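# Press a jar's lid down until it snaps on

## Task

A loose jar stands on the table with its lid not yet seated. Push the lid down firmly until it clicks onto the jar around its whole edge and rests flat on the rim; if one side seats first, you may push on the side still sitting high. Never press the lid with the wrist camera or its bracket (this fails the task). At the end the jar must be upright on the table, neither jar nor lid may still be moving, and the result must hold without the robot; release and move the hand away when finished.

## Robot and tools

ROBOT. One arm with a five-finger right hand. Control refers to a hand point fixed to the palm, 0.05 m in front of it, where index pad and thumb tip would meet in a pinch. Its axes: +z runs along the straightened fingers (they extend 0.06-0.07 m past the point), +y points out of the palm, +x runs across the palm toward the little finger. Across the palm the hand extends 0.08 m on the little-finger side; on the thumb side 0.02 m if the thumb is swung in front of the palm, up to 0.09 m otherwise. A wrist camera (cam_wrist, 616x616 fisheye) sits on a bracket on the little-finger side near the heel of the palm; it protrudes 0.03 m beyond the point along +y and 0.11 m across the palm. Contact between this bracket and the lid fails the task, so press with the fingers or palm on the other side.

SCENE FRAME. Results report the hand point in the scene frame: origin on the tabletop under the arm base, +z up, +y to the left when facing along +x. Positions are metres (end_effector_position), orientation is a wxyz quaternion, velocities in m/s and rad/s. Reported positions get less accurate at long reach.

ROW FORMAT. Every motion uses a row of 14 numbers, each within [-1, 1], in this order: dx, dy, dz, rx, ry, rz, little, ring, middle, index, thumb_bend, thumb_turn, force_limit, speed. The first six are an offset, not an absolute pose: a target relative to the hand point pose in the most recent result that reported it (or, before any such result, or for later calls in the same reply, relative to where the robot is when the call starts), expressed in the hand point's own axes. Scale: 1.0 equals 0.6 m of translation or 180 degrees; rx, ry, rz form a single rotation vector. Sending all-zero offsets does not pause; it drives the hand back to that reference pose. The finger numbers are absolute targets: +1 straight/open, -1 fully curled; thumb_bend +1 straight, -1 bent; thumb_turn +1 beside the palm, -1 across in front of it. A pinch is roughly index -0.22, thumb_bend -0.75, thumb_turn -0.57. force_limit maps -1..+1 to about 0..10 N fingertip force (0..15 N for the two thumb motors) and only stops closing motion. speed maps -1..+1 to nearly still..full (full travel in 0.6 s).

TOOLS.
execute_actions {"actions": [...], "pictures": bool}: the list holds at most one item. Empty list: just reports the state with pictures. An item {"rows": [[14 numbers], ...], "steps": n} runs n control steps (3 to 15, each 1/30 s, default 15); each row is one step, the last row repeats if rows run out, and every row is measured from the same reference pose, not from the previous row. An item {"steps": n} with no rows is a wait of up to 300 steps counted from the previous result. Pictures appear only for an empty list or with pictures true.
move {"target": [14 numbers], "speed": m/s 0.002-0.5 (default 0.25; rotation limited to twice this in rad/s), "stop_force": N 9-40, optional}: a straight path toward one offset target lasting 0.5-10 s; it does not avoid obstacles and the hand may overshoot or lag. With stop_force, the path ends when the wrist sensor feels that much extra push against the direction of travel for two steps; the hand backs up two steps and holds. Use it with very low speed for pressing; the pressing force can briefly exceed stop_force. Omit stop_force when pulling away from something you are touching. It is unreliable on moves that rotate. The result adds a "move:" line with the ending (done, contact, off_target, moving, held, fault) and active limits (paced = clipped, held = blocked by a check), plus distance to target.
wait {"seconds": 0-10}: lets time pass without new commands.
zoom_image {"camera": "cam_wrist", "region": [x0, y0, x1, y1]}: enlarged crop (max 504x504 px) of the latest image, origin top-left.
show_instructions {}: shows the reference images.
finished_scene {"scene": n}: ends the current scene and grades it; irreversible.

MOTION DETAILS. Each step the commanded pose is clipped to 100 mm and 16 degrees from the measured pose; arm motion trails commands by about 0.17 s, so big moves may still be arriving when a result returns. The last 3 steps of an action run after its result is taken, and the simulation keeps running while you think. Fingers keep moving toward their targets between calls and lock when they arrive or hit force_limit. HELD or "pose unreachable" lines mean a clearance check altered the command.

FORCE AND SAFETY. Wrist force/torque lines are in the hand point axes; pressing down on a surface shows force pointing back into the arm. Readings carry noise (up to ~2.4 N) and an offset (up to ~4 N), saturating near 50 N. The arm is stiff: aiming even slightly below a firm surface can trigger a fault. Contact torque at a joint's limit (wrist joints 25.7 N m, others 138 N m) or 150 N external force stops the arm for 10 s. Holding loads heats motors; warnings start at 70 °C and brakes engage at 85 °C. Avoid slamming, knocking the jar over or off the table, and leaving anything in motion. After the lid seats, open the hand, lift clear without stop_force, confirm jar and lid are still, then finish.

Each tool is called by a JSON object that holds its "op" and its "data", one argument or row to a line.

Reference images:

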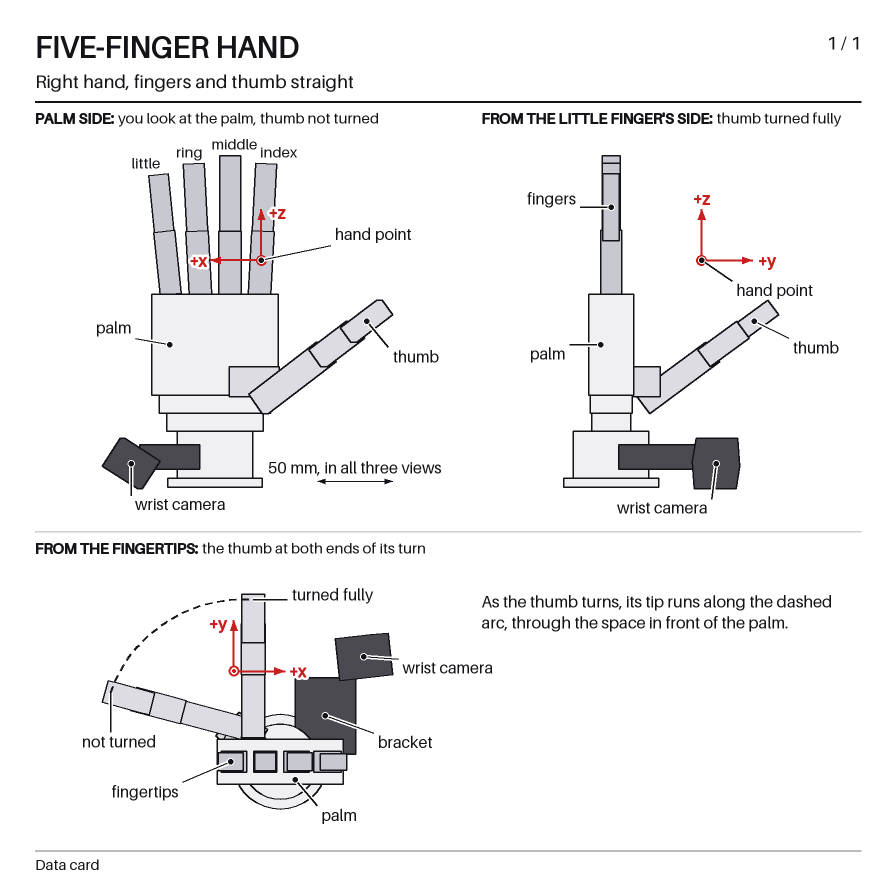

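## Session

I'll start by looking at the current state of the scene.

{"op": "execute_actions", "data": {
  "actions": []
}}

Scene clock: 0.00 s of 5400.00 s.
end_effector_position=(+0.5382, +0.3133, +0.1574) hand_measured=(+1.000, +1.000, +1.000, +1.000, +1.000, +1.000) hand_load_n=(+0.0, +0.0, +0.0, +0.0, +0.0, +0.0) hand_stopped_by=(target, target, target, target, target, target) hand_force_limit=0.00 hand_speed=-0.80 end_effector_quat_wxyz=(-0.223, +0.308, +0.917, -0.118) end_effector_velocity=(+0.000, +0.000, -0.000) end_effector_angular_velocity=(+0.001, -0.001, +0.001)
Joint positions: [ 0.18  -0.48   0.75   1.823  1.509 -0.68 ]
Joint velocities: [ 0.     0.    -0.    -0.001 -0.    -0.001]
Motor temperatures (°C, as the motors report them): [29 31 31 40 35 36]
Wrist force (N, on the end effector, along its own x y z axes, offset not removed): no reading
Wrist torque (N m, same axes, about the end effector's origin, offset not removed): no reading
Hand target: +0.538, +0.313, +0.157; -0.223, +0.308, +0.917, -0.118

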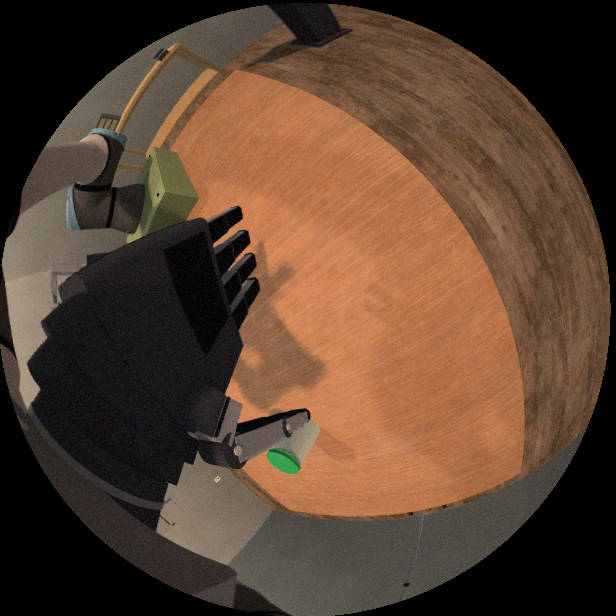

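{"op": "zoom_image", "data": {
  "camera": "cam_wrist",
  "region": [230, 380, 380, 500]
}}

Region (230, 380, 380, 500) of cam_wrist's 616x616 image, scaled by 3.360, with more detail than that image has; it fills the top 403 rows of this view, and the rest is white.

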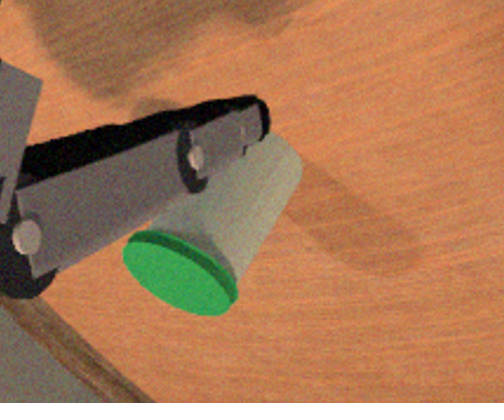

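{"op": "move", "data": {
  "target": [-0.2515, -0.1289, -0.2214, -0.3153, -0.1263, 0.2737, 1, 1, 1, 1, 1, 1, 0, -0.8],
  "speed": 0.45
}}

Scene clock: 5.57 s of 5400.00 s.
end_effector_position=(+0.6691, +0.1700, +0.2496) hand_measured=(+1.000, +1.000, +1.000, +1.000, +1.000, +1.000) hand_load_n=(+0.0, +0.0, +0.0, +0.0, +0.0, +0.0) hand_stopped_by=(target, target, target, target, target, target) hand_force_limit=0.00 hand_speed=-0.80 end_effector_quat_wxyz=(+0.183, +0.683, +0.683, +0.183) end_effector_velocity=(+0.001, -0.001, +0.000) end_effector_angular_velocity=(-0.001, -0.011, -0.008)
Joint positions: [ 0.044 -0.979  1.326  0.72   1.623  0.116]
Joint velocities: [ 0.001 -0.001  0.003 -0.013  0.007  0.007]
Motor temperatures (°C, as the motors report them): [29 31 31 40 35 36]
Wrist force (N, on the end effector, along its own x y z axes, offset not removed): [-1.2 1.0 -1.1]
Wrist torque (N m, same axes, about the end effector's origin, offset not removed): [0.13 0.08 -0.07]
Hand target: +0.669, +0.170, +0.250; +0.183, +0.683, +0.682, +0.184
Off the commanded pose: 0.001 m, 0 deg.
Kept back: nothing.
After step 90, 0.43 s passed at rest.
move: done
camera_calibration (this result's frames):
cam_wrist: T_world_to_cam=[[0.885284, -0.0988116, 0.454432, -0.682366], [-0.319762, -0.838859, 0.440531, 0.245648], [0.337675, -0.535305, -0.774225, 0.189236], [0, 0, 0, 1]] pos_world=[0.618736, 0.239938, 0.348384]

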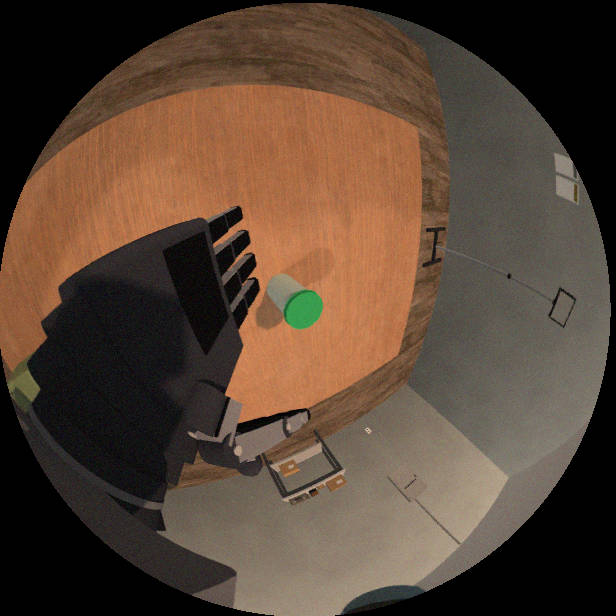

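{"op": "zoom_image", "data": {
  "camera": "cam_wrist",
  "region": [250, 255, 340, 345]
}}

Region (250, 255, 340, 345) of cam_wrist's 616x616 image, scaled by 5.600, with more detail than that image has.

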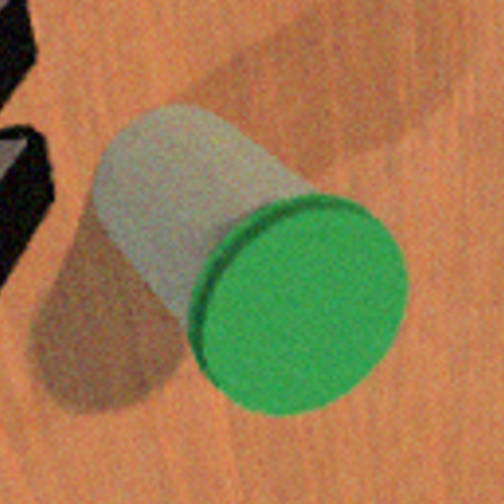

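{"op": "move", "data": {
  "target": [-0.22, 0.1212, 0.1731, -0.3333, 0, 0, 1, 1, 1, 1, 1, 1, 0, -0.8],
  "speed": 0.4
}}

Scene clock: 9.00 s of 5400.00 s.
end_effector_position=(+0.7840, +0.0382, +0.1959) hand_measured=(+1.000, +1.000, +1.000, +1.000, +1.000, +1.000) hand_load_n=(+0.0, +0.0, +0.0, +0.0, +0.0, +0.0) hand_stopped_by=(target, target, target, target, target, target) hand_force_limit=0.00 hand_speed=-0.80 end_effector_quat_wxyz=(+0.500, +0.501, +0.499, +0.500) end_effector_velocity=(+0.002, -0.001, +0.000) end_effector_angular_velocity=(-0.000, -0.011, +0.001)
Joint positions: [-0.203 -0.766  1.748 -0.963  1.451  0.01 ]
Joint velocities: [-0.001  0.006 -0.004 -0.014 -0.002  0.001]
Motor temperatures (°C, as the motors report them): [29 31 31 40 35 36]
Wrist force (N, on the end effector, along its own x y z axes, offset not removed): [0.3 0.0 -0.6]
Wrist torque (N m, same axes, about the end effector's origin, offset not removed): [0.04 -0.06 0.08]
Hand target: +0.784, +0.038, +0.196; +0.500, +0.501, +0.499, +0.500
Off the commanded pose: 0.000 m, 0 deg.
Kept back: nothing.
move: done
camera_calibration (this result's frames):
cam_wrist: T_world_to_cam=[[0.0500656, -0.0997021, 0.993757, -0.223561], [-0.54304, -0.837791, -0.0566958, 0.467937], [0.838213, -0.536811, -0.0960867, -0.48686], [0, 0, 0, 1]] pos_world=[0.673393, 0.108391, 0.201915]

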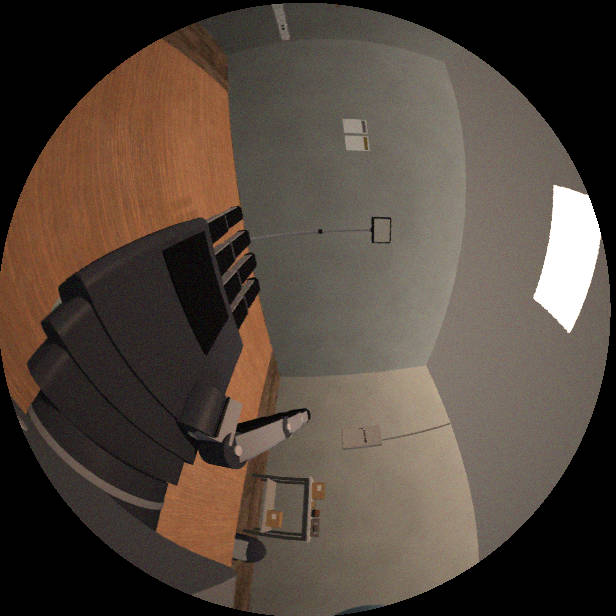

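{"op": "move", "data": {
  "target": [0, -0.05, 0, 0, 0, 0, 1, 1, 1, 1, 1, 1, 0, -0.8],
  "speed": 0.006,
  "stop_force": 12
}}

Scene clock: 11.87 s of 5400.00 s.
end_effector_position=(+0.7842, +0.0382, +0.1824) hand_measured=(+1.000, +1.000, +1.000, +1.000, +1.000, +1.000) hand_load_n=(+0.0, +0.0, +0.0, +0.0, +0.0, +0.0) hand_stopped_by=(target, target, target, target, target, target) hand_force_limit=0.00 hand_speed=-0.80 end_effector_quat_wxyz=(+0.500, +0.501, +0.499, +0.500) end_effector_velocity=(-0.000, +0.000, +0.001) end_effector_angular_velocity=(+0.001, +0.004, +0.000)
Joint positions: [-0.203 -0.739  1.745 -0.989  1.451  0.01 ]
Joint velocities: [ 0.    -0.003  0.     0.007 -0.     0.001]
Motor temperatures (°C, as the motors report them): [29 31 31 40 35 36]
Wrist force (N, on the end effector, along its own x y z axes, offset not removed): [0.8 12.5 -4.1]
Wrist torque (N m, same axes, about the end effector's origin, offset not removed): [1.32 0.03 0.62]
Hand target: +0.784, +0.038, +0.183; +0.500, +0.501, +0.499, +0.500
Off the commanded pose: 0.017 m, 0 deg.
Kept back: nothing.
move: contact
camera_calibration (this result's frames):
cam_wrist: T_world_to_cam=[[0.0491673, -0.0997257, 0.993799, -0.209469], [-0.542951, -0.837813, -0.0572108, 0.467282], [0.838324, -0.536772, -0.0953392, -0.488519], [0, 0, 0, 1]] pos_world=[0.673548, 0.108382, 0.188329]

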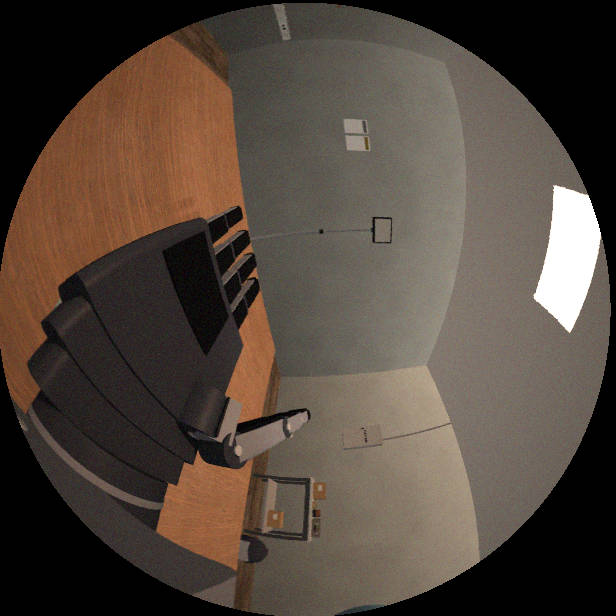

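{"op": "move", "data": {
  "target": [0, -0.025, 0, 0, 0, 0, 1, 1, 1, 1, 1, 1, 0, -0.8],
  "speed": 0.004,
  "stop_force": 30
}}

Scene clock: 12.80 s of 5400.00 s.
end_effector_position=(+0.7842, +0.0382, +0.1814) hand_measured=(+1.000, +1.000, +1.000, +1.000, +1.000, +1.000) hand_load_n=(+0.0, +0.0, +0.0, +0.0, +0.0, +0.0) hand_stopped_by=(target, target, target, target, target, target) hand_force_limit=0.00 hand_speed=-0.80 end_effector_quat_wxyz=(+0.500, +0.501, +0.499, +0.500) end_effector_velocity=(-0.000, -0.000, +0.001) end_effector_angular_velocity=(+0.001, +0.003, -0.000)
Joint positions: [-0.203 -0.737  1.745 -0.991  1.451  0.01 ]
Joint velocities: [-0.    -0.003  0.     0.006  0.     0.001]
Motor temperatures (°C, as the motors report them): [29 31 31 40 35 36]
Wrist force (N, on the end effector, along its own x y z axes, offset not removed): [0.4 29.3 -8.5]
Wrist torque (N m, same axes, about the end effector's origin, offset not removed): [2.43 0.31 1.20]
Hand target: +0.784, +0.038, +0.182; +0.500, +0.501, +0.499, +0.500
Off the commanded pose: 0.014 m, 0 deg.
Kept back: nothing.
move: contact
camera_calibration (this result's frames):
cam_wrist: T_world_to_cam=[[0.0488044, -0.0996807, 0.993822, -0.20818], [-0.542925, -0.837819, -0.0573717, 0.467261], [0.838362, -0.53677, -0.0950084, -0.488752], [0, 0, 0, 1]] pos_world=[0.673599, 0.108381, 0.187266]

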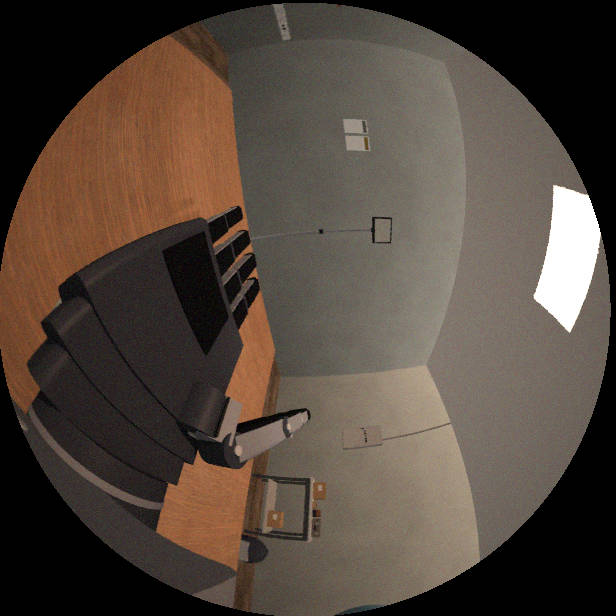

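{"op": "execute_actions", "data": {
  "actions": [
    {"rows": [[0,-0.0002,0,0,0,0,1,1,1,1,1,1,0,-0.8],[0,-0.0004,-0.00005,0,0,0,1,1,1,1,1,1,0,-0.8],[0,-0.0006,-0.0001,0,0,0,1,1,1,1,1,1,0,-0.8],[0,-0.0008,-0.00015,0,0,0,1,1,1,1,1,1,0,-0.8],[0,-0.001,-0.0002,0,0,0,1,1,1,1,1,1,0,-0.8],[0,-0.0012,-0.00025,0,0,0,1,1,1,1,1,1,0,-0.8],[0,-0.0014,-0.0003,0,0,0,1,1,1,1,1,1,0,-0.8],[0,-0.0016,-0.00035,0,0,0,1,1,1,1,1,1,0,-0.8],[0,-0.0018,-0.0004,0,0,0,1,1,1,1,1,1,0,-0.8]], "steps": 15}
  ]
}}

Scene clock: 13.63 s of 5400.00 s.
end_effector_position=(+0.7840, +0.0382, +0.1802) hand_measured=(+1.000, +1.000, +1.000, +1.000, +1.000, +1.000) hand_load_n=(+0.0, +0.0, +0.0, +0.0, +0.0, +0.0) hand_stopped_by=(target, target, target, target, target, target) hand_force_limit=0.00 hand_speed=-0.80 end_effector_quat_wxyz=(+0.500, +0.501, +0.499, +0.500) end_effector_velocity=(-0.001, +0.000, -0.003) end_effector_angular_velocity=(-0.000, +0.002, +0.000)
Joint positions: [-0.203 -0.735  1.746 -0.992  1.451  0.01 ]
Joint velocities: [-0.     0.005  0.001 -0.004 -0.001 -0.   ]
Motor temperatures (°C, as the motors report them): [29 31 31 40 35 36]
Wrist force (N, on the end effector, along its own x y z axes, offset not removed): [0.3 6.8 -1.1]
Wrist torque (N m, same axes, about the end effector's origin, offset not removed): [0.74 -0.16 0.19]
Steps of this call (steps 1 to 13: nothing new was sent; steps 14 to 25: the first 12 steps of this action). Readings (end_effector_position | what the end effector reports):
14: (+0.7842, +0.0382, +0.1815) | hand_measured=(+1.000, +1.000, +1.000, +1.000, +1.000, +1.000) hand_load_n=(+0.0, +0.0, +0.0, +0.0, +0.0, +0.0) hand_stopped_by=(target, target, target, target, target, target) hand_force_limit=0.00 hand_speed=-0.80
15: (+0.7842, +0.0382, +0.1815) | hand_measured=(+1.000, +1.000, +1.000, +1.000, +1.000, +1.000) hand_load_n=(+0.0, +0.0, +0.0, +0.0, +0.0, +0.0) hand_stopped_by=(target, target, target, target, target, target) hand_force_limit=0.00 hand_speed=-0.80
17: (+0.7842, +0.0382, +0.1814) | hand_measured=(+1.000, +1.000, +1.000, +1.000, +1.000, +1.000) hand_load_n=(+0.0, +0.0, +0.0, +0.0, +0.0, +0.0) hand_stopped_by=(target, target, target, target, target, target) hand_force_limit=0.00 hand_speed=-0.80
21: (+0.7842, +0.0382, +0.1811) | hand_measured=(+1.000, +1.000, +1.000, +1.000, +1.000, +1.000) hand_load_n=(+0.0, +0.0, +0.0, +0.0, +0.0, +0.0) hand_stopped_by=(target, target, target, target, target, target) hand_force_limit=0.00 hand_speed=-0.80
25: the state above

{"op": "move", "data": {
  "target": [0, -0.02, 0, 0, 0, 0, 1, 1, 1, 1, 1, 1, 0, -0.8],
  "speed": 0.004,
  "stop_force": 35
}}

Scene clock: 14.47 s of 5400.00 s.
end_effector_position=(+0.7840, +0.0382, +0.1795) hand_measured=(+1.000, +1.000, +1.000, +1.000, +1.000, +1.000) hand_load_n=(+0.0, +0.0, +0.0, +0.0, +0.0, +0.0) hand_stopped_by=(target, target, target, target, target, target) hand_force_limit=0.00 hand_speed=-0.80 end_effector_quat_wxyz=(+0.500, +0.501, +0.499, +0.500) end_effector_velocity=(-0.000, -0.000, +0.000) end_effector_angular_velocity=(+0.001, +0.003, -0.001)
Joint positions: [-0.203 -0.733  1.745 -0.995  1.451  0.01 ]
Joint velocities: [ 0.    -0.002 -0.     0.005  0.001  0.001]
Motor temperatures (°C, as the motors report them): [29 31 31 40 35 36]
Wrist force (N, on the end effector, along its own x y z axes, offset not removed): [0.7 47.7 -14.5]
Wrist torque (N m, same axes, about the end effector's origin, offset not removed): [4.96 0.26 1.57]
Hand target: +0.784, +0.038, +0.180; +0.500, +0.501, +0.499, +0.500
Off your previous action's commanded pose: 0.000 m, 0 deg at its last step (step 3 of this call).
Off the commanded pose: 0.011 m, 0 deg.
Kept back: nothing.
move: contact
camera_calibration (this result's frames):
cam_wrist: T_world_to_cam=[[0.0483449, -0.0996245, 0.99385, -0.205961], [-0.542895, -0.837824, -0.0575757, 0.467059], [0.838408, -0.536773, -0.0945901, -0.48885], [0, 0, 0, 1]] pos_world=[0.673377, 0.108393, 0.185345]

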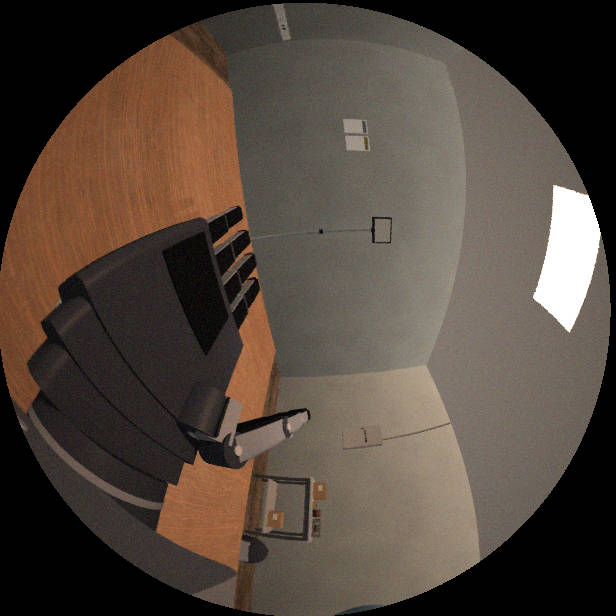

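{"op": "execute_actions", "data": {
  "actions": [
    {"rows": [[0,0.0002,0.0002,0.0007,0,0,1,1,1,1,1,1,0,-0.8],[0,0.0001,0.0004,0.0014,0,0,1,1,1,1,1,1,0,-0.8],[0,0,0.0007,0.0021,0,0,1,1,1,1,1,1,0,-0.8],[0,-0.0001,0.0009,0.0028,0,0,1,1,1,1,1,1,0,-0.8],[0,-0.0002,0.0011,0.0035,0,0,1,1,1,1,1,1,0,-0.8],[0,-0.0003,0.0014,0.0042,0,0,1,1,1,1,1,1,0,-0.8],[0,-0.0004,0.0016,0.0049,0,0,1,1,1,1,1,1,0,-0.8],[0,-0.0005,0.0018,0.0056,0,0,1,1,1,1,1,1,0,-0.8]], "steps": 15}
  ]
}}

Scene clock: 16.40 s of 5400.00 s.
end_effector_position=(+0.7849, +0.0382, +0.1791) hand_measured=(+1.000, +1.000, +1.000, +1.000, +1.000, +1.000) hand_load_n=(+0.0, +0.0, +0.0, +0.0, +0.0, +0.0) hand_stopped_by=(target, target, target, target, target, target) hand_force_limit=0.00 hand_speed=-0.80 end_effector_quat_wxyz=(+0.496, +0.504, +0.503, +0.496) end_effector_velocity=(+0.002, +0.000, +0.001) end_effector_angular_velocity=(-0.001, +0.021, +0.001)
Joint positions: [-0.203 -0.738  1.741 -0.971  1.451  0.008]
Joint velocities: [ 0.    -0.009 -0.007  0.037 -0.001 -0.004]
Motor temperatures (°C, as the motors report them): [29 31 31 40 35 36]
Wrist force (N, on the end effector, along its own x y z axes, offset not removed): [0.0 19.0 5.5]
Wrist torque (N m, same axes, about the end effector's origin, offset not removed): [0.28 -0.33 0.72]
Steps of this call (steps 1 to 46: nothing new was sent; steps 47 to 58: the first 12 steps of this action). Readings (end_effector_position | what the end effector reports):
47: (+0.7839, +0.0382, +0.1796) | hand_measured=(+1.000, +1.000, +1.000, +1.000, +1.000, +1.000) hand_load_n=(+0.0, +0.0, +0.0, +0.0, +0.0, +0.0) hand_stopped_by=(target, target, target, target, target, target) hand_force_limit=0.00 hand_speed=-0.80
48: (+0.7839, +0.0382, +0.1796) | hand_measured=(+1.000, +1.000, +1.000, +1.000, +1.000, +1.000) hand_load_n=(+0.0, +0.0, +0.0, +0.0, +0.0, +0.0) hand_stopped_by=(target, target, target, target, target, target) hand_force_limit=0.00 hand_speed=-0.80
50: (+0.7840, +0.0382, +0.1795) | hand_measured=(+1.000, +1.000, +1.000, +1.000, +1.000, +1.000) hand_load_n=(+0.0, +0.0, +0.0, +0.0, +0.0, +0.0) hand_stopped_by=(target, target, target, target, target, target) hand_force_limit=0.00 hand_speed=-0.80
54: (+0.7845, +0.0382, +0.1792) | hand_measured=(+1.000, +1.000, +1.000, +1.000, +1.000, +1.000) hand_load_n=(+0.0, +0.0, +0.0, +0.0, +0.0, +0.0) hand_stopped_by=(target, target, target, target, target, target) hand_force_limit=0.00 hand_speed=-0.80
58: the state above

{"op": "move", "data": {
  "target": [-0.1333, 0.1667, -0.1333, 0, 0, 0, 1, 1, 1, 1, 1, 1, 0, -0.8],
  "speed": 0.3
}}

Scene clock: 17.97 s of 5400.00 s.
end_effector_position=(+0.7062, -0.0417, +0.2798) hand_measured=(+1.000, +1.000, +1.000, +1.000, +1.000, +1.000) hand_load_n=(+0.0, +0.0, +0.0, +0.0, +0.0, +0.0) hand_stopped_by=(target, target, target, target, target, target) hand_force_limit=0.00 hand_speed=-0.80 end_effector_quat_wxyz=(+0.496, +0.505, +0.503, +0.497) end_effector_velocity=(-0.001, -0.001, +0.001) end_effector_angular_velocity=(+0.001, +0.002, +0.001)
Joint positions: [-0.403 -1.062  1.994 -0.897  1.251  0.002]
Joint velocities: [-0.003 -0.004  0.003  0.003 -0.004 -0.   ]
Motor temperatures (°C, as the motors report them): [29 31 31 40 35 36]
Wrist force (N, on the end effector, along its own x y z axes, offset not removed): [-0.1 0.2 -2.3]
Wrist torque (N m, same axes, about the end effector's origin, offset not removed): [0.10 -0.04 -0.01]
Hand target: +0.706, -0.042, +0.280; +0.496, +0.505, +0.503, +0.497
Off your previous action's commanded pose: 0.000 m, 0 deg at its last step (step 3 of this call).
Off the commanded pose: 0.000 m, 0 deg.
Kept back: nothing.
move: done
camera_calibration (this result's frames):
cam_wrist: T_world_to_cam=[[0.063571, -0.100556, 0.992898, -0.320365], [-0.543768, -0.837743, -0.0500273, 0.362152], [0.836824, -0.536726, -0.107935, -0.45212], [0, 0, 0, 1]] pos_world=[0.595637, 0.0285112, 0.287408]

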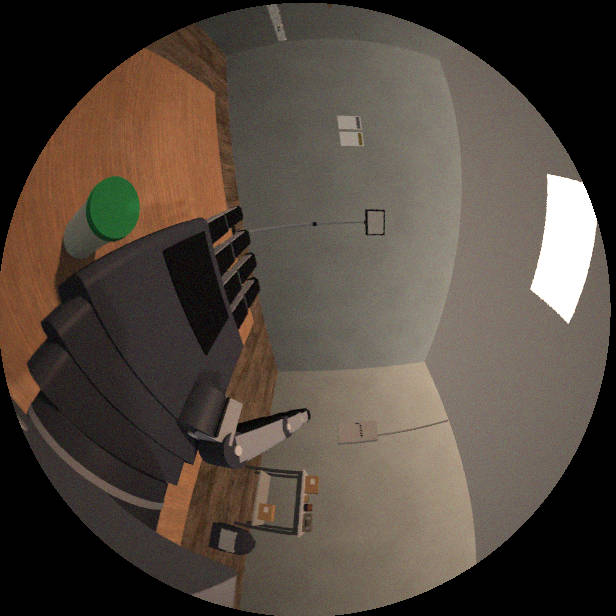

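{"op": "zoom_image", "data": {
  "camera": "cam_wrist",
  "region": [45, 160, 165, 280]
}}

Region (45, 160, 165, 280) of cam_wrist's 616x616 image, scaled by 4.200, with more detail than that image has.

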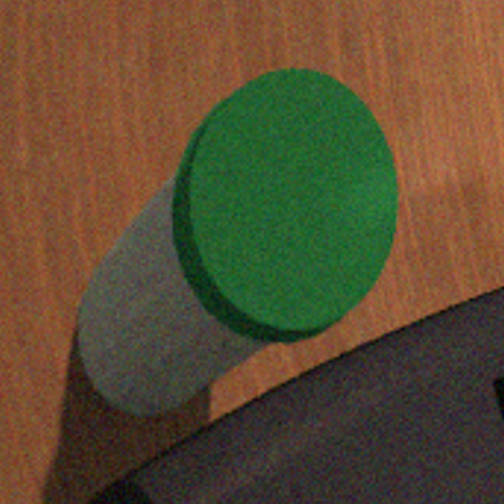

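{"op": "finished_scene", "data": {
  "scene": 1
}}

The scene is finished: the task was done.


## Next scene

The same job, from a new start.

{"op": "execute_actions", "data": {
  "actions": []
}}

Scene clock: 0.00 s of 5400.00 s.
end_effector_position=(+0.5849, -0.0644, +0.2132) hand_measured=(+1.000, +1.000, +1.000, +1.000, +1.000, +1.000) hand_load_n=(+0.0, +0.0, +0.0, +0.0, +0.0, +0.0) hand_stopped_by=(target, target, target, target, target, target) hand_force_limit=0.00 hand_speed=-0.80 end_effector_quat_wxyz=(+0.259, -0.610, +0.726, -0.182) end_effector_velocity=(-0.000, +0.000, -0.000) end_effector_angular_velocity=(+0.001, +0.001, -0.000)
Joint positions: [-0.599 -1.069  1.451  0.655  1.223 -3.386]
Joint velocities: [ 0.     0.    -0.     0.001  0.     0.   ]
Motor temperatures (°C, as the motors report them): [29 31 31 40 35 36]
Wrist force (N, on the end effector, along its own x y z axes, offset not removed): no reading
Wrist torque (N m, same axes, about the end effector's origin, offset not removed): no reading
Hand target: +0.585, -0.064, +0.213; +0.259, -0.610, +0.726, -0.182
camera_calibration (this result's frames):
cam_wrist: T_world_to_cam=[[-0.746402, 0.28605, -0.600882, 0.589708], [-0.178395, 0.783862, 0.594756, 0.0270931], [0.641139, 0.551122, -0.534046, -0.0946322], [0, 0, 0, 1]] pos_world=[0.505665, -0.13777, 0.287693]

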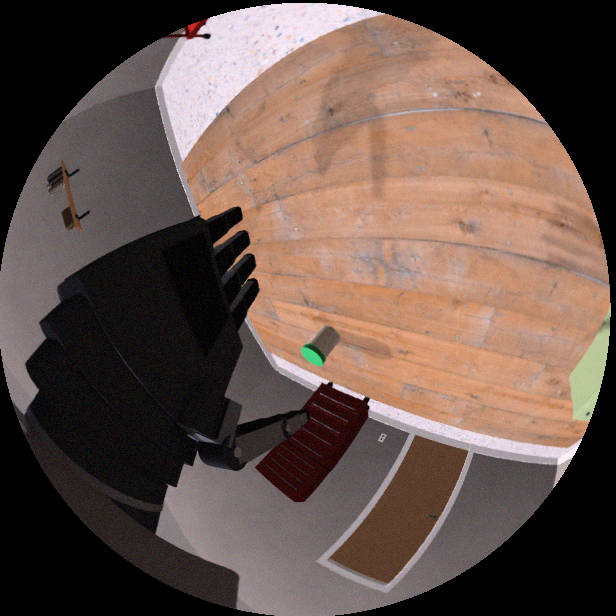

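{"op": "zoom_image", "data": {
  "camera": "cam_wrist",
  "region": [280, 305, 360, 385]
}}

Region (280, 305, 360, 385) of cam_wrist's 616x616 image, scaled by 6.300, with more detail than that image has.

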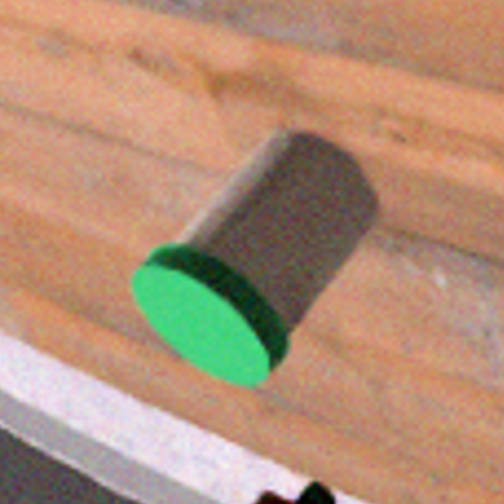

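{"op": "move", "data": {
  "target": [-0.5721, -0.1287, 0.3565, 0.2963, -0.0128, -0.064, 1, 1, 1, 1, 1, 1, 0, -0.8],
  "speed": 0.45
}}

Scene clock: 3.90 s of 5400.00 s.
end_effector_position=(+0.8157, +0.2677, +0.1391) hand_measured=(+1.000, +1.000, +1.000, +1.000, +1.000, +1.000) hand_load_n=(+0.0, +0.0, +0.0, +0.0, +0.0, +0.0) hand_stopped_by=(target, target, target, target, target, target) hand_force_limit=0.00 hand_speed=-0.80 end_effector_quat_wxyz=(+0.499, -0.501, +0.499, -0.501) end_effector_velocity=(+0.002, +0.001, +0.001) end_effector_angular_velocity=(+0.000, -0.007, -0.001)
Joint positions: [ 0.094 -0.761  1.485 -0.705  1.747 -3.132]
Joint velocities: [ 0.001  0.004 -0.005 -0.006  0.002 -0.001]
Motor temperatures (°C, as the motors report them): [29 31 31 40 35 36]
Wrist force (N, on the end effector, along its own x y z axes, offset not removed): [-1.7 0.3 -1.0]
Wrist torque (N m, same axes, about the end effector's origin, offset not removed): [0.16 0.29 0.02]
Hand target: +0.816, +0.268, +0.139; +0.499, -0.501, +0.499, -0.501
Off the commanded pose: 0.001 m, 0 deg.
Kept back: nothing.
move: done
camera_calibration (this result's frames):
cam_wrist: T_world_to_cam=[[0.0486541, 0.0943064, -0.994354, 0.0799727], [-0.541311, 0.839144, 0.0530995, 0.208571], [0.839414, 0.535671, 0.0918769, -0.709879], [0, 0, 0, 1]] pos_world=[0.704893, 0.197698, 0.133668]

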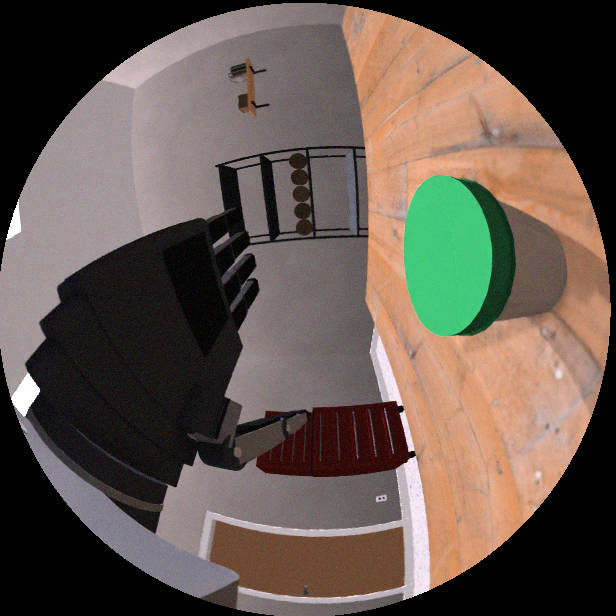

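{"op": "zoom_image", "data": {
  "camera": "cam_wrist",
  "region": [390, 160, 590, 350]
}}

Region (390, 160, 590, 350) of cam_wrist's 616x616 image, scaled by 2.520, with more detail than that image has; it fills the top 479 rows of this view, and the rest is white.

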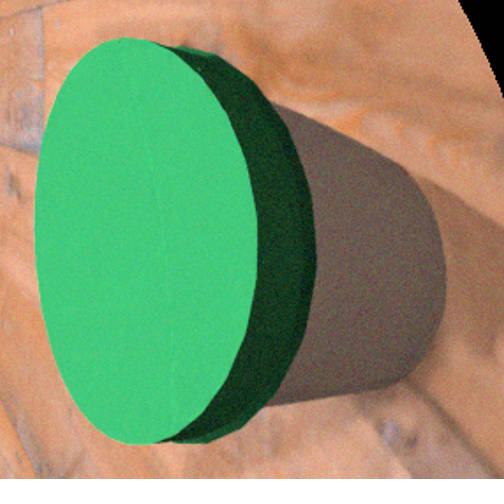

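{"op": "zoom_image", "data": {
  "camera": "cam_wrist",
  "region": [120, 200, 330, 480]
}}

Region (120, 200, 330, 480) of cam_wrist's 616x616 image, scaled by 1.800, with more detail than that image has; it fills the left 378 columns of this view, and the rest is white.

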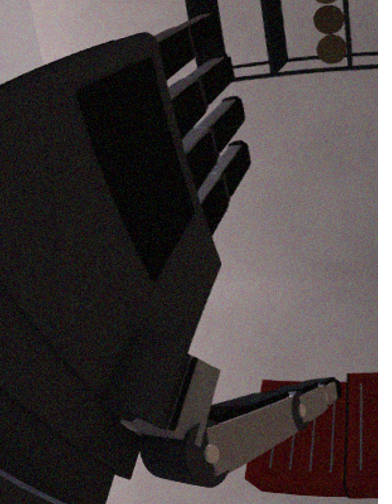

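{"op": "move", "data": {
  "target": [0.0078, 0.15, 0, -0.0022, 0, 0.0022, 1, 1, 1, 1, 1, 1, 0, -0.8],
  "speed": 0.2
}}

Scene clock: 6.60 s of 5400.00 s.
end_effector_position=(+0.8157, +0.2628, +0.0494) hand_measured=(+1.000, +1.000, +1.000, +1.000, +1.000, +1.000) hand_load_n=(+0.0, +0.0, +0.0, +0.0, +0.0, +0.0) hand_stopped_by=(target, target, target, target, target, target) hand_force_limit=0.00 hand_speed=-0.80 end_effector_quat_wxyz=(+0.499, -0.501, +0.503, -0.497) end_effector_velocity=(+0.001, +0.000, -0.002) end_effector_angular_velocity=(+0.001, -0.001, -0.000)
Joint positions: [ 0.087 -0.615  1.486 -0.846  1.74  -3.124]
Joint velocities: [-0.     0.004 -0.002 -0.004 -0.     0.   ]
Motor temperatures (°C, as the motors report them): [29 31 31 40 35 36]
Wrist force (N, on the end effector, along its own x y z axes, offset not removed): [-1.7 3.1 -1.0]
Wrist torque (N m, same axes, about the end effector's origin, offset not removed): [0.41 0.28 0.07]
Hand target: +0.816, +0.263, +0.049; +0.499, -0.501, +0.503, -0.497
Off the commanded pose: 0.000 m, 0 deg.
Kept back: nothing.
move: done
camera_calibration (this result's frames):
cam_wrist: T_world_to_cam=[[0.0417678, 0.101192, -0.99399, -0.00500298], [-0.54089, 0.838756, 0.0626606, 0.216758], [0.840056, 0.535021, 0.0897669, -0.699305], [0, 0, 0, 1]] pos_world=[0.704906, 0.192842, 0.0442193]

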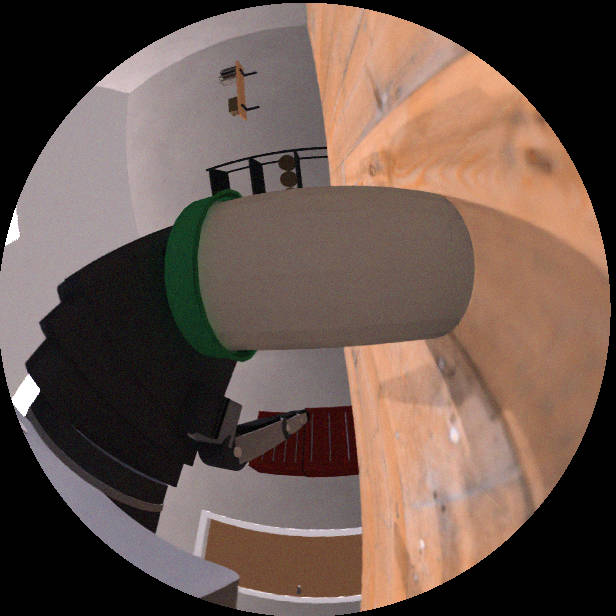

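{"op": "zoom_image", "data": {
  "camera": "cam_wrist",
  "region": [140, 170, 300, 400]
}}

{"op": "zoom_image", "data": {
  "camera": "cam_wrist",
  "region": [380, 170, 520, 370]
}}

Region (140, 170, 300, 400) of cam_wrist's 616x616 image, scaled by 2.191, with more detail than that image has; it fills the left 351 columns of this view, and the rest is white.

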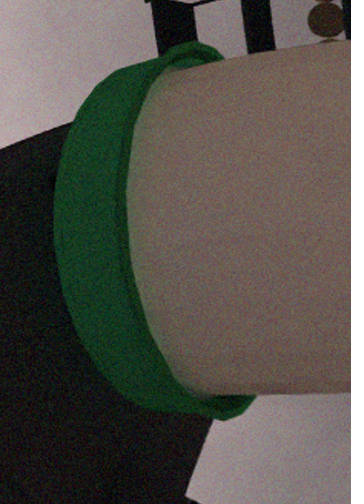

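Region (380, 170, 520, 370) of cam_wrist's 616x616 image, scaled by 2.520, with more detail than that image has; it fills the left 353 columns of this view, and the rest is white.

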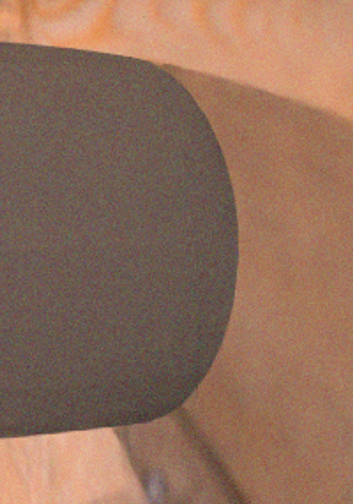

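{"op": "move", "data": {
  "target": [0, 0.032, 0, 0, 0, 0, 1, 1, 1, 1, 1, 1, 0, -0.8],
  "speed": 0.006,
  "stop_force": 38
}}

Scene clock: 9.83 s of 5400.00 s.
end_effector_position=(+0.8158, +0.2629, +0.0366) hand_measured=(+1.000, +1.000, +1.000, +1.000, +1.000, +1.000) hand_load_n=(+0.0, +0.0, +0.0, +0.0, +0.0, +0.0) hand_stopped_by=(target, target, target, target, target, target) hand_force_limit=0.00 hand_speed=-0.80 end_effector_quat_wxyz=(+0.499, -0.501, +0.503, -0.497) end_effector_velocity=(-0.000, -0.000, +0.001) end_effector_angular_velocity=(-0.002, +0.003, -0.000)
Joint positions: [ 0.087 -0.591  1.482 -0.866  1.74  -3.124]
Joint velocities: [ 0.    -0.003 -0.     0.007  0.    -0.002]
Motor temperatures (°C, as the motors report them): [29 31 31 40 35 36]
Wrist force (N, on the end effector, along its own x y z axes, offset not removed): [3.3 -42.7 -17.2]
Wrist torque (N m, same axes, about the end effector's origin, offset not removed): [-1.25 0.58 -2.42]
Hand target: +0.816, +0.263, +0.037; +0.499, -0.501, +0.503, -0.497
Off the commanded pose: 0.006 m, 0 deg.
Kept back: nothing.
move: contact
camera_calibration (this result's frames):
cam_wrist: T_world_to_cam=[[0.0424891, 0.101315, -0.993947, -0.018366], [-0.540891, 0.838777, 0.062376, 0.217563], [0.840019, 0.534966, 0.090439, -0.698299], [0, 0, 0, 1]] pos_world=[0.705042, 0.192941, 0.0313279]

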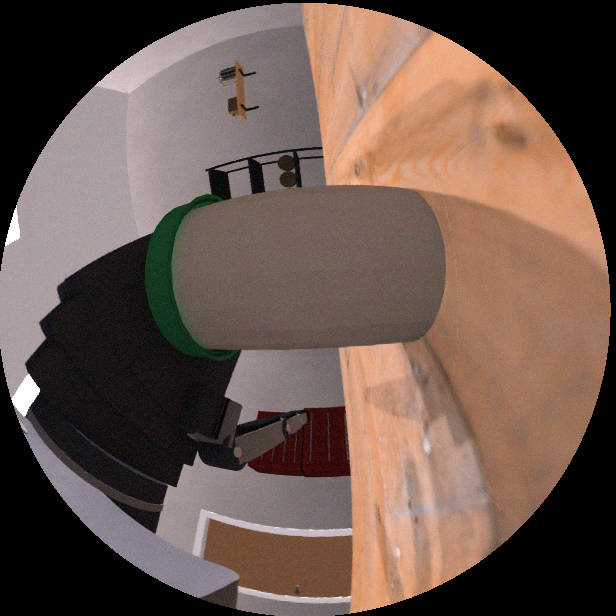

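{"op": "execute_actions", "data": {
  "actions": []
}}

Scene clock: 10.00 s of 5400.00 s.
end_effector_position=(+0.8158, +0.2629, +0.0367) hand_measured=(+1.000, +1.000, +1.000, +1.000, +1.000, +1.000) hand_load_n=(+0.0, +0.0, +0.0, +0.0, +0.0, +0.0) hand_stopped_by=(target, target, target, target, target, target) hand_force_limit=0.00 hand_speed=-0.80 end_effector_quat_wxyz=(+0.499, -0.501, +0.503, -0.497) end_effector_velocity=(-0.000, -0.000, +0.000) end_effector_angular_velocity=(+0.001, +0.001, -0.000)
Joint positions: [ 0.087 -0.592  1.482 -0.865  1.74  -3.124]
Joint velocities: [-0.    -0.001  0.001  0.001 -0.     0.001]
Motor temperatures (°C, as the motors report them): [29 31 31 40 35 36]
Wrist force (N, on the end effector, along its own x y z axes, offset not removed): [1.0 -35.8 -11.0]
Wrist torque (N m, same axes, about the end effector's origin, offset not removed): [-1.12 0.54 -2.11]
Hand target: +0.816, +0.263, +0.037; +0.499, -0.501, +0.503, -0.497
Off the commanded pose: 0.007 m, 0 deg.
Kept back: nothing.
Steps of this call (steps 1 to 5: nothing new was sent). Readings (end_effector_position | what the end effector reports):
1: (+0.8158, +0.2629, +0.0366) | hand_measured=(+1.000, +1.000, +1.000, +1.000, +1.000, +1.000) hand_load_n=(+0.0, +0.0, +0.0, +0.0, +0.0, +0.0) hand_stopped_by=(target, target, target, target, target, target) hand_force_limit=0.00 hand_speed=-0.80
2: (+0.8158, +0.2629, +0.0366) | hand_measured=(+1.000, +1.000, +1.000, +1.000, +1.000, +1.000) hand_load_n=(+0.0, +0.0, +0.0, +0.0, +0.0, +0.0) hand_stopped_by=(target, target, target, target, target, target) hand_force_limit=0.00 hand_speed=-0.80
4: (+0.8158, +0.2629, +0.0367) | hand_measured=(+1.000, +1.000, +1.000, +1.000, +1.000, +1.000) hand_load_n=(+0.0, +0.0, +0.0, +0.0, +0.0, +0.0) hand_stopped_by=(target, target, target, target, target, target) hand_force_limit=0.00 hand_speed=-0.80
5: the state above
camera_calibration (this result's frames):
cam_wrist: T_world_to_cam=[[0.0422457, 0.101273, -0.993961, -0.0180538], [-0.540873, 0.838781, 0.0624735, 0.217524], [0.840043, 0.534967, 0.0902106, -0.698292], [0, 0, 0, 1]] pos_world=[0.705011, 0.192937, 0.0314591]

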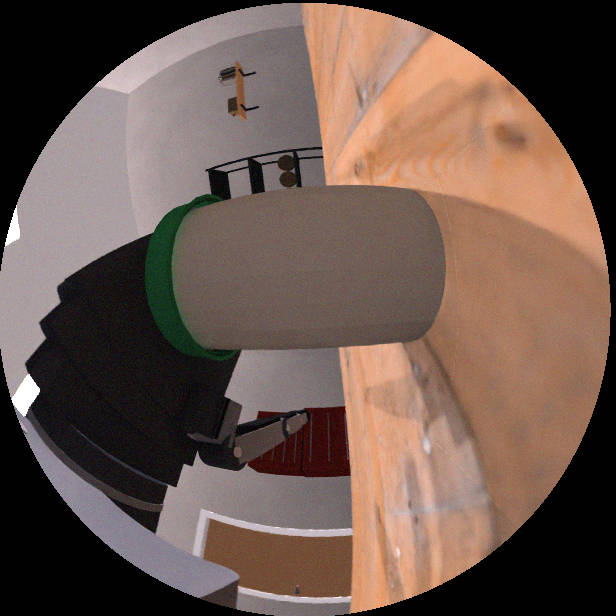

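{"op": "zoom_image", "data": {
  "camera": "cam_wrist",
  "region": [130, 180, 260, 380]
}}

{"op": "zoom_image", "data": {
  "camera": "cam_wrist",
  "region": [380, 170, 520, 370]
}}

Region (130, 180, 260, 380) of cam_wrist's 616x616 image, scaled by 2.520, with more detail than that image has; it fills the left 328 columns of this view, and the rest is white.

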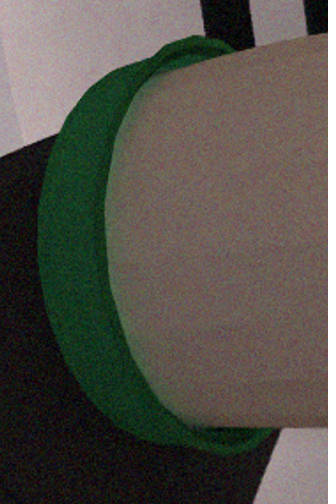

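Region (380, 170, 520, 370) of cam_wrist's 616x616 image, scaled by 2.520, with more detail than that image has; it fills the left 353 columns of this view, and the rest is white.

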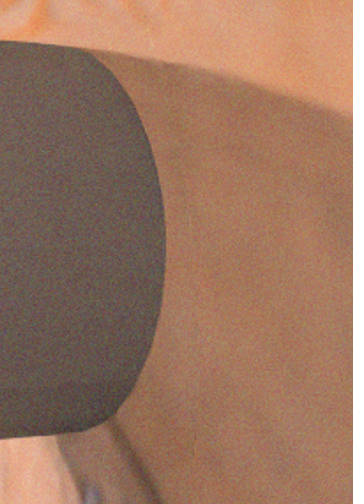

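{"op": "execute_actions", "data": {
  "actions": [
    {"rows": [[0.0002,0,0,0,0,-0.0007,1,1,1,1,1,1,0,-0.8],[0.0003,0.0001,-0.0001,0,0,-0.0014,1,1,1,1,1,1,0,-0.8],[0.0005,0.0002,-0.0001,0,0,-0.0021,1,1,1,1,1,1,0,-0.8],[0.0007,0.0003,-0.0002,0,0,-0.0029,1,1,1,1,1,1,0,-0.8],[0.0008,0.0004,-0.0002,0,0,-0.0037,1,1,1,1,1,1,0,-0.8],[0.001,0.0005,-0.0003,0,0,-0.0044,1,1,1,1,1,1,0,-0.8]], "steps": 15}
  ],
  "pictures": true
}}

Scene clock: 10.97 s of 5400.00 s.
end_effector_position=(+0.8156, +0.2623, +0.0364) hand_measured=(+1.000, +1.000, +1.000, +1.000, +1.000, +1.000) hand_load_n=(+0.0, +0.0, +0.0, +0.0, +0.0, +0.0) hand_stopped_by=(target, target, target, target, target, target) hand_force_limit=0.00 hand_speed=-0.80 end_effector_quat_wxyz=(+0.496, -0.504, +0.500, -0.501) end_effector_velocity=(-0.000, -0.001, -0.000) end_effector_angular_velocity=(-0.011, -0.001, -0.001)
Joint positions: [ 0.088 -0.592  1.482 -0.865  1.741 -3.136]
Joint velocities: [ 0.001 -0.     0.    -0.     0.002 -0.011]
Motor temperatures (°C, as the motors report them): [29 31 31 40 35 36]
Wrist force (N, on the end effector, along its own x y z axes, offset not removed): [-3.2 -21.1 -2.0]
Wrist torque (N m, same axes, about the end effector's origin, offset not removed): [-0.36 -0.04 -0.33]
Steps of this call (steps 1 to 17: nothing new was sent; steps 18 to 29: the first 12 steps of this action). Readings (end_effector_position | what the end effector reports):
18: (+0.8157, +0.2629, +0.0367) | hand_measured=(+1.000, +1.000, +1.000, +1.000, +1.000, +1.000) hand_load_n=(+0.0, +0.0, +0.0, +0.0, +0.0, +0.0) hand_stopped_by=(target, target, target, target, target, target) hand_force_limit=0.00 hand_speed=-0.80
19: (+0.8157, +0.2629, +0.0367) | hand_measured=(+1.000, +1.000, +1.000, +1.000, +1.000, +1.000) hand_load_n=(+0.0, +0.0, +0.0, +0.0, +0.0, +0.0) hand_stopped_by=(target, target, target, target, target, target) hand_force_limit=0.00 hand_speed=-0.80
21: (+0.8157, +0.2628, +0.0366) | hand_measured=(+1.000, +1.000, +1.000, +1.000, +1.000, +1.000) hand_load_n=(+0.0, +0.0, +0.0, +0.0, +0.0, +0.0) hand_stopped_by=(target, target, target, target, target, target) hand_force_limit=0.00 hand_speed=-0.80
25: (+0.8157, +0.2625, +0.0364) | hand_measured=(+1.000, +1.000, +1.000, +1.000, +1.000, +1.000) hand_load_n=(+0.0, +0.0, +0.0, +0.0, +0.0, +0.0) hand_stopped_by=(target, target, target, target, target, target) hand_force_limit=0.00 hand_speed=-0.80
29: the state above
camera_calibration (this result's frames):
cam_wrist: T_world_to_cam=[[0.0421119, 0.0886958, -0.995168, -0.0148553], [-0.541032, 0.839398, 0.0519181, 0.218256], [0.839947, 0.536231, 0.083336, -0.697828], [0, 0, 0, 1]] pos_world=[0.704848, 0.192312, 0.0320393]

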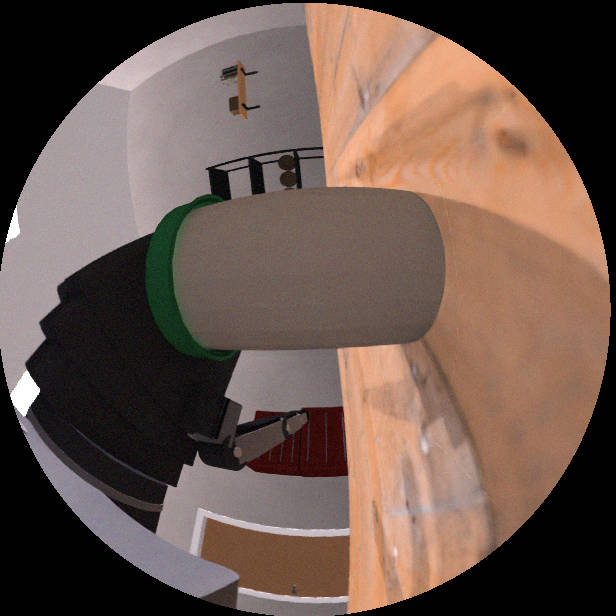

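{"op": "move", "data": {
  "target": [0, -0.2, -0.06, 0, 0, 0, 1, 1, 1, 1, 1, 1, 0, -0.8],
  "speed": 0.3
}}

Scene clock: 12.73 s of 5400.00 s.
end_effector_position=(+0.7803, +0.2633, +0.1563) hand_measured=(+1.000, +1.000, +1.000, +1.000, +1.000, +1.000) hand_load_n=(+0.0, +0.0, +0.0, +0.0, +0.0, +0.0) hand_stopped_by=(target, target, target, target, target, target) hand_force_limit=0.00 hand_speed=-0.80 end_effector_quat_wxyz=(+0.496, -0.504, +0.500, -0.501) end_effector_velocity=(-0.001, -0.000, +0.002) end_effector_angular_velocity=(-0.000, +0.001, -0.000)
Joint positions: [ 0.097 -0.85   1.598 -0.722  1.75  -3.136]
Joint velocities: [ 0.    -0.005  0.002  0.004  0.    -0.   ]
Motor temperatures (°C, as the motors report them): [29 31 31 40 35 36]
Wrist force (N, on the end effector, along its own x y z axes, offset not removed): [-1.7 0.8 -1.2]
Wrist torque (N m, same axes, about the end effector's origin, offset not removed): [0.18 0.21 0.12]
Hand target: +0.780, +0.263, +0.156; +0.496, -0.504, +0.500, -0.501
Off your previous action's commanded pose: 0.000 m, 0 deg at its last step (step 3 of this call).
Off the commanded pose: 0.000 m, 0 deg.
Kept back: nothing.
move: done
camera_calibration (this result's frames):
cam_wrist: T_world_to_cam=[[0.042111, 0.088646, -0.995173, 0.105879], [-0.541003, 0.839419, 0.0518794, 0.192094], [0.839965, 0.536207, 0.0833066, -0.678692], [0, 0, 0, 1]] pos_world=[0.669543, 0.193287, 0.151942]

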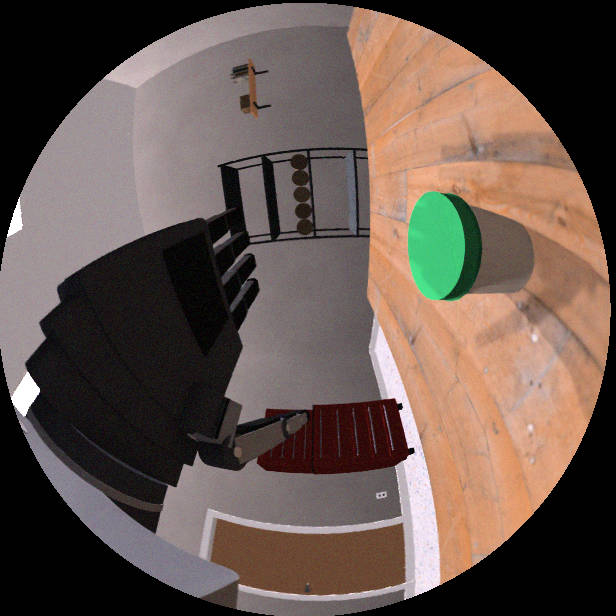

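{"op": "zoom_image", "data": {
  "camera": "cam_wrist",
  "region": [395, 175, 545, 315]
}}

Region (395, 175, 545, 315) of cam_wrist's 616x616 image, scaled by 3.360, with more detail than that image has; it fills the top 470 rows of this view, and the rest is white.

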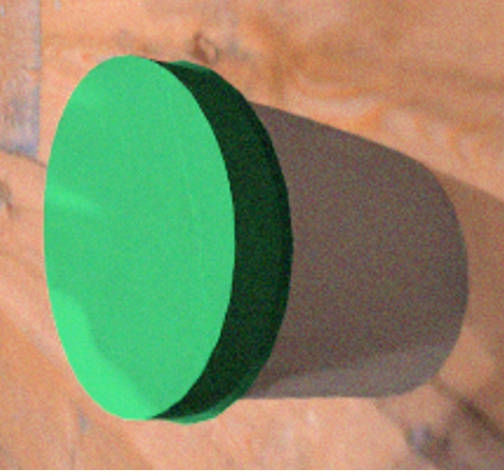

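{"op": "finished_scene", "data": {
  "scene": 2
}}

The scene is finished: the task was done.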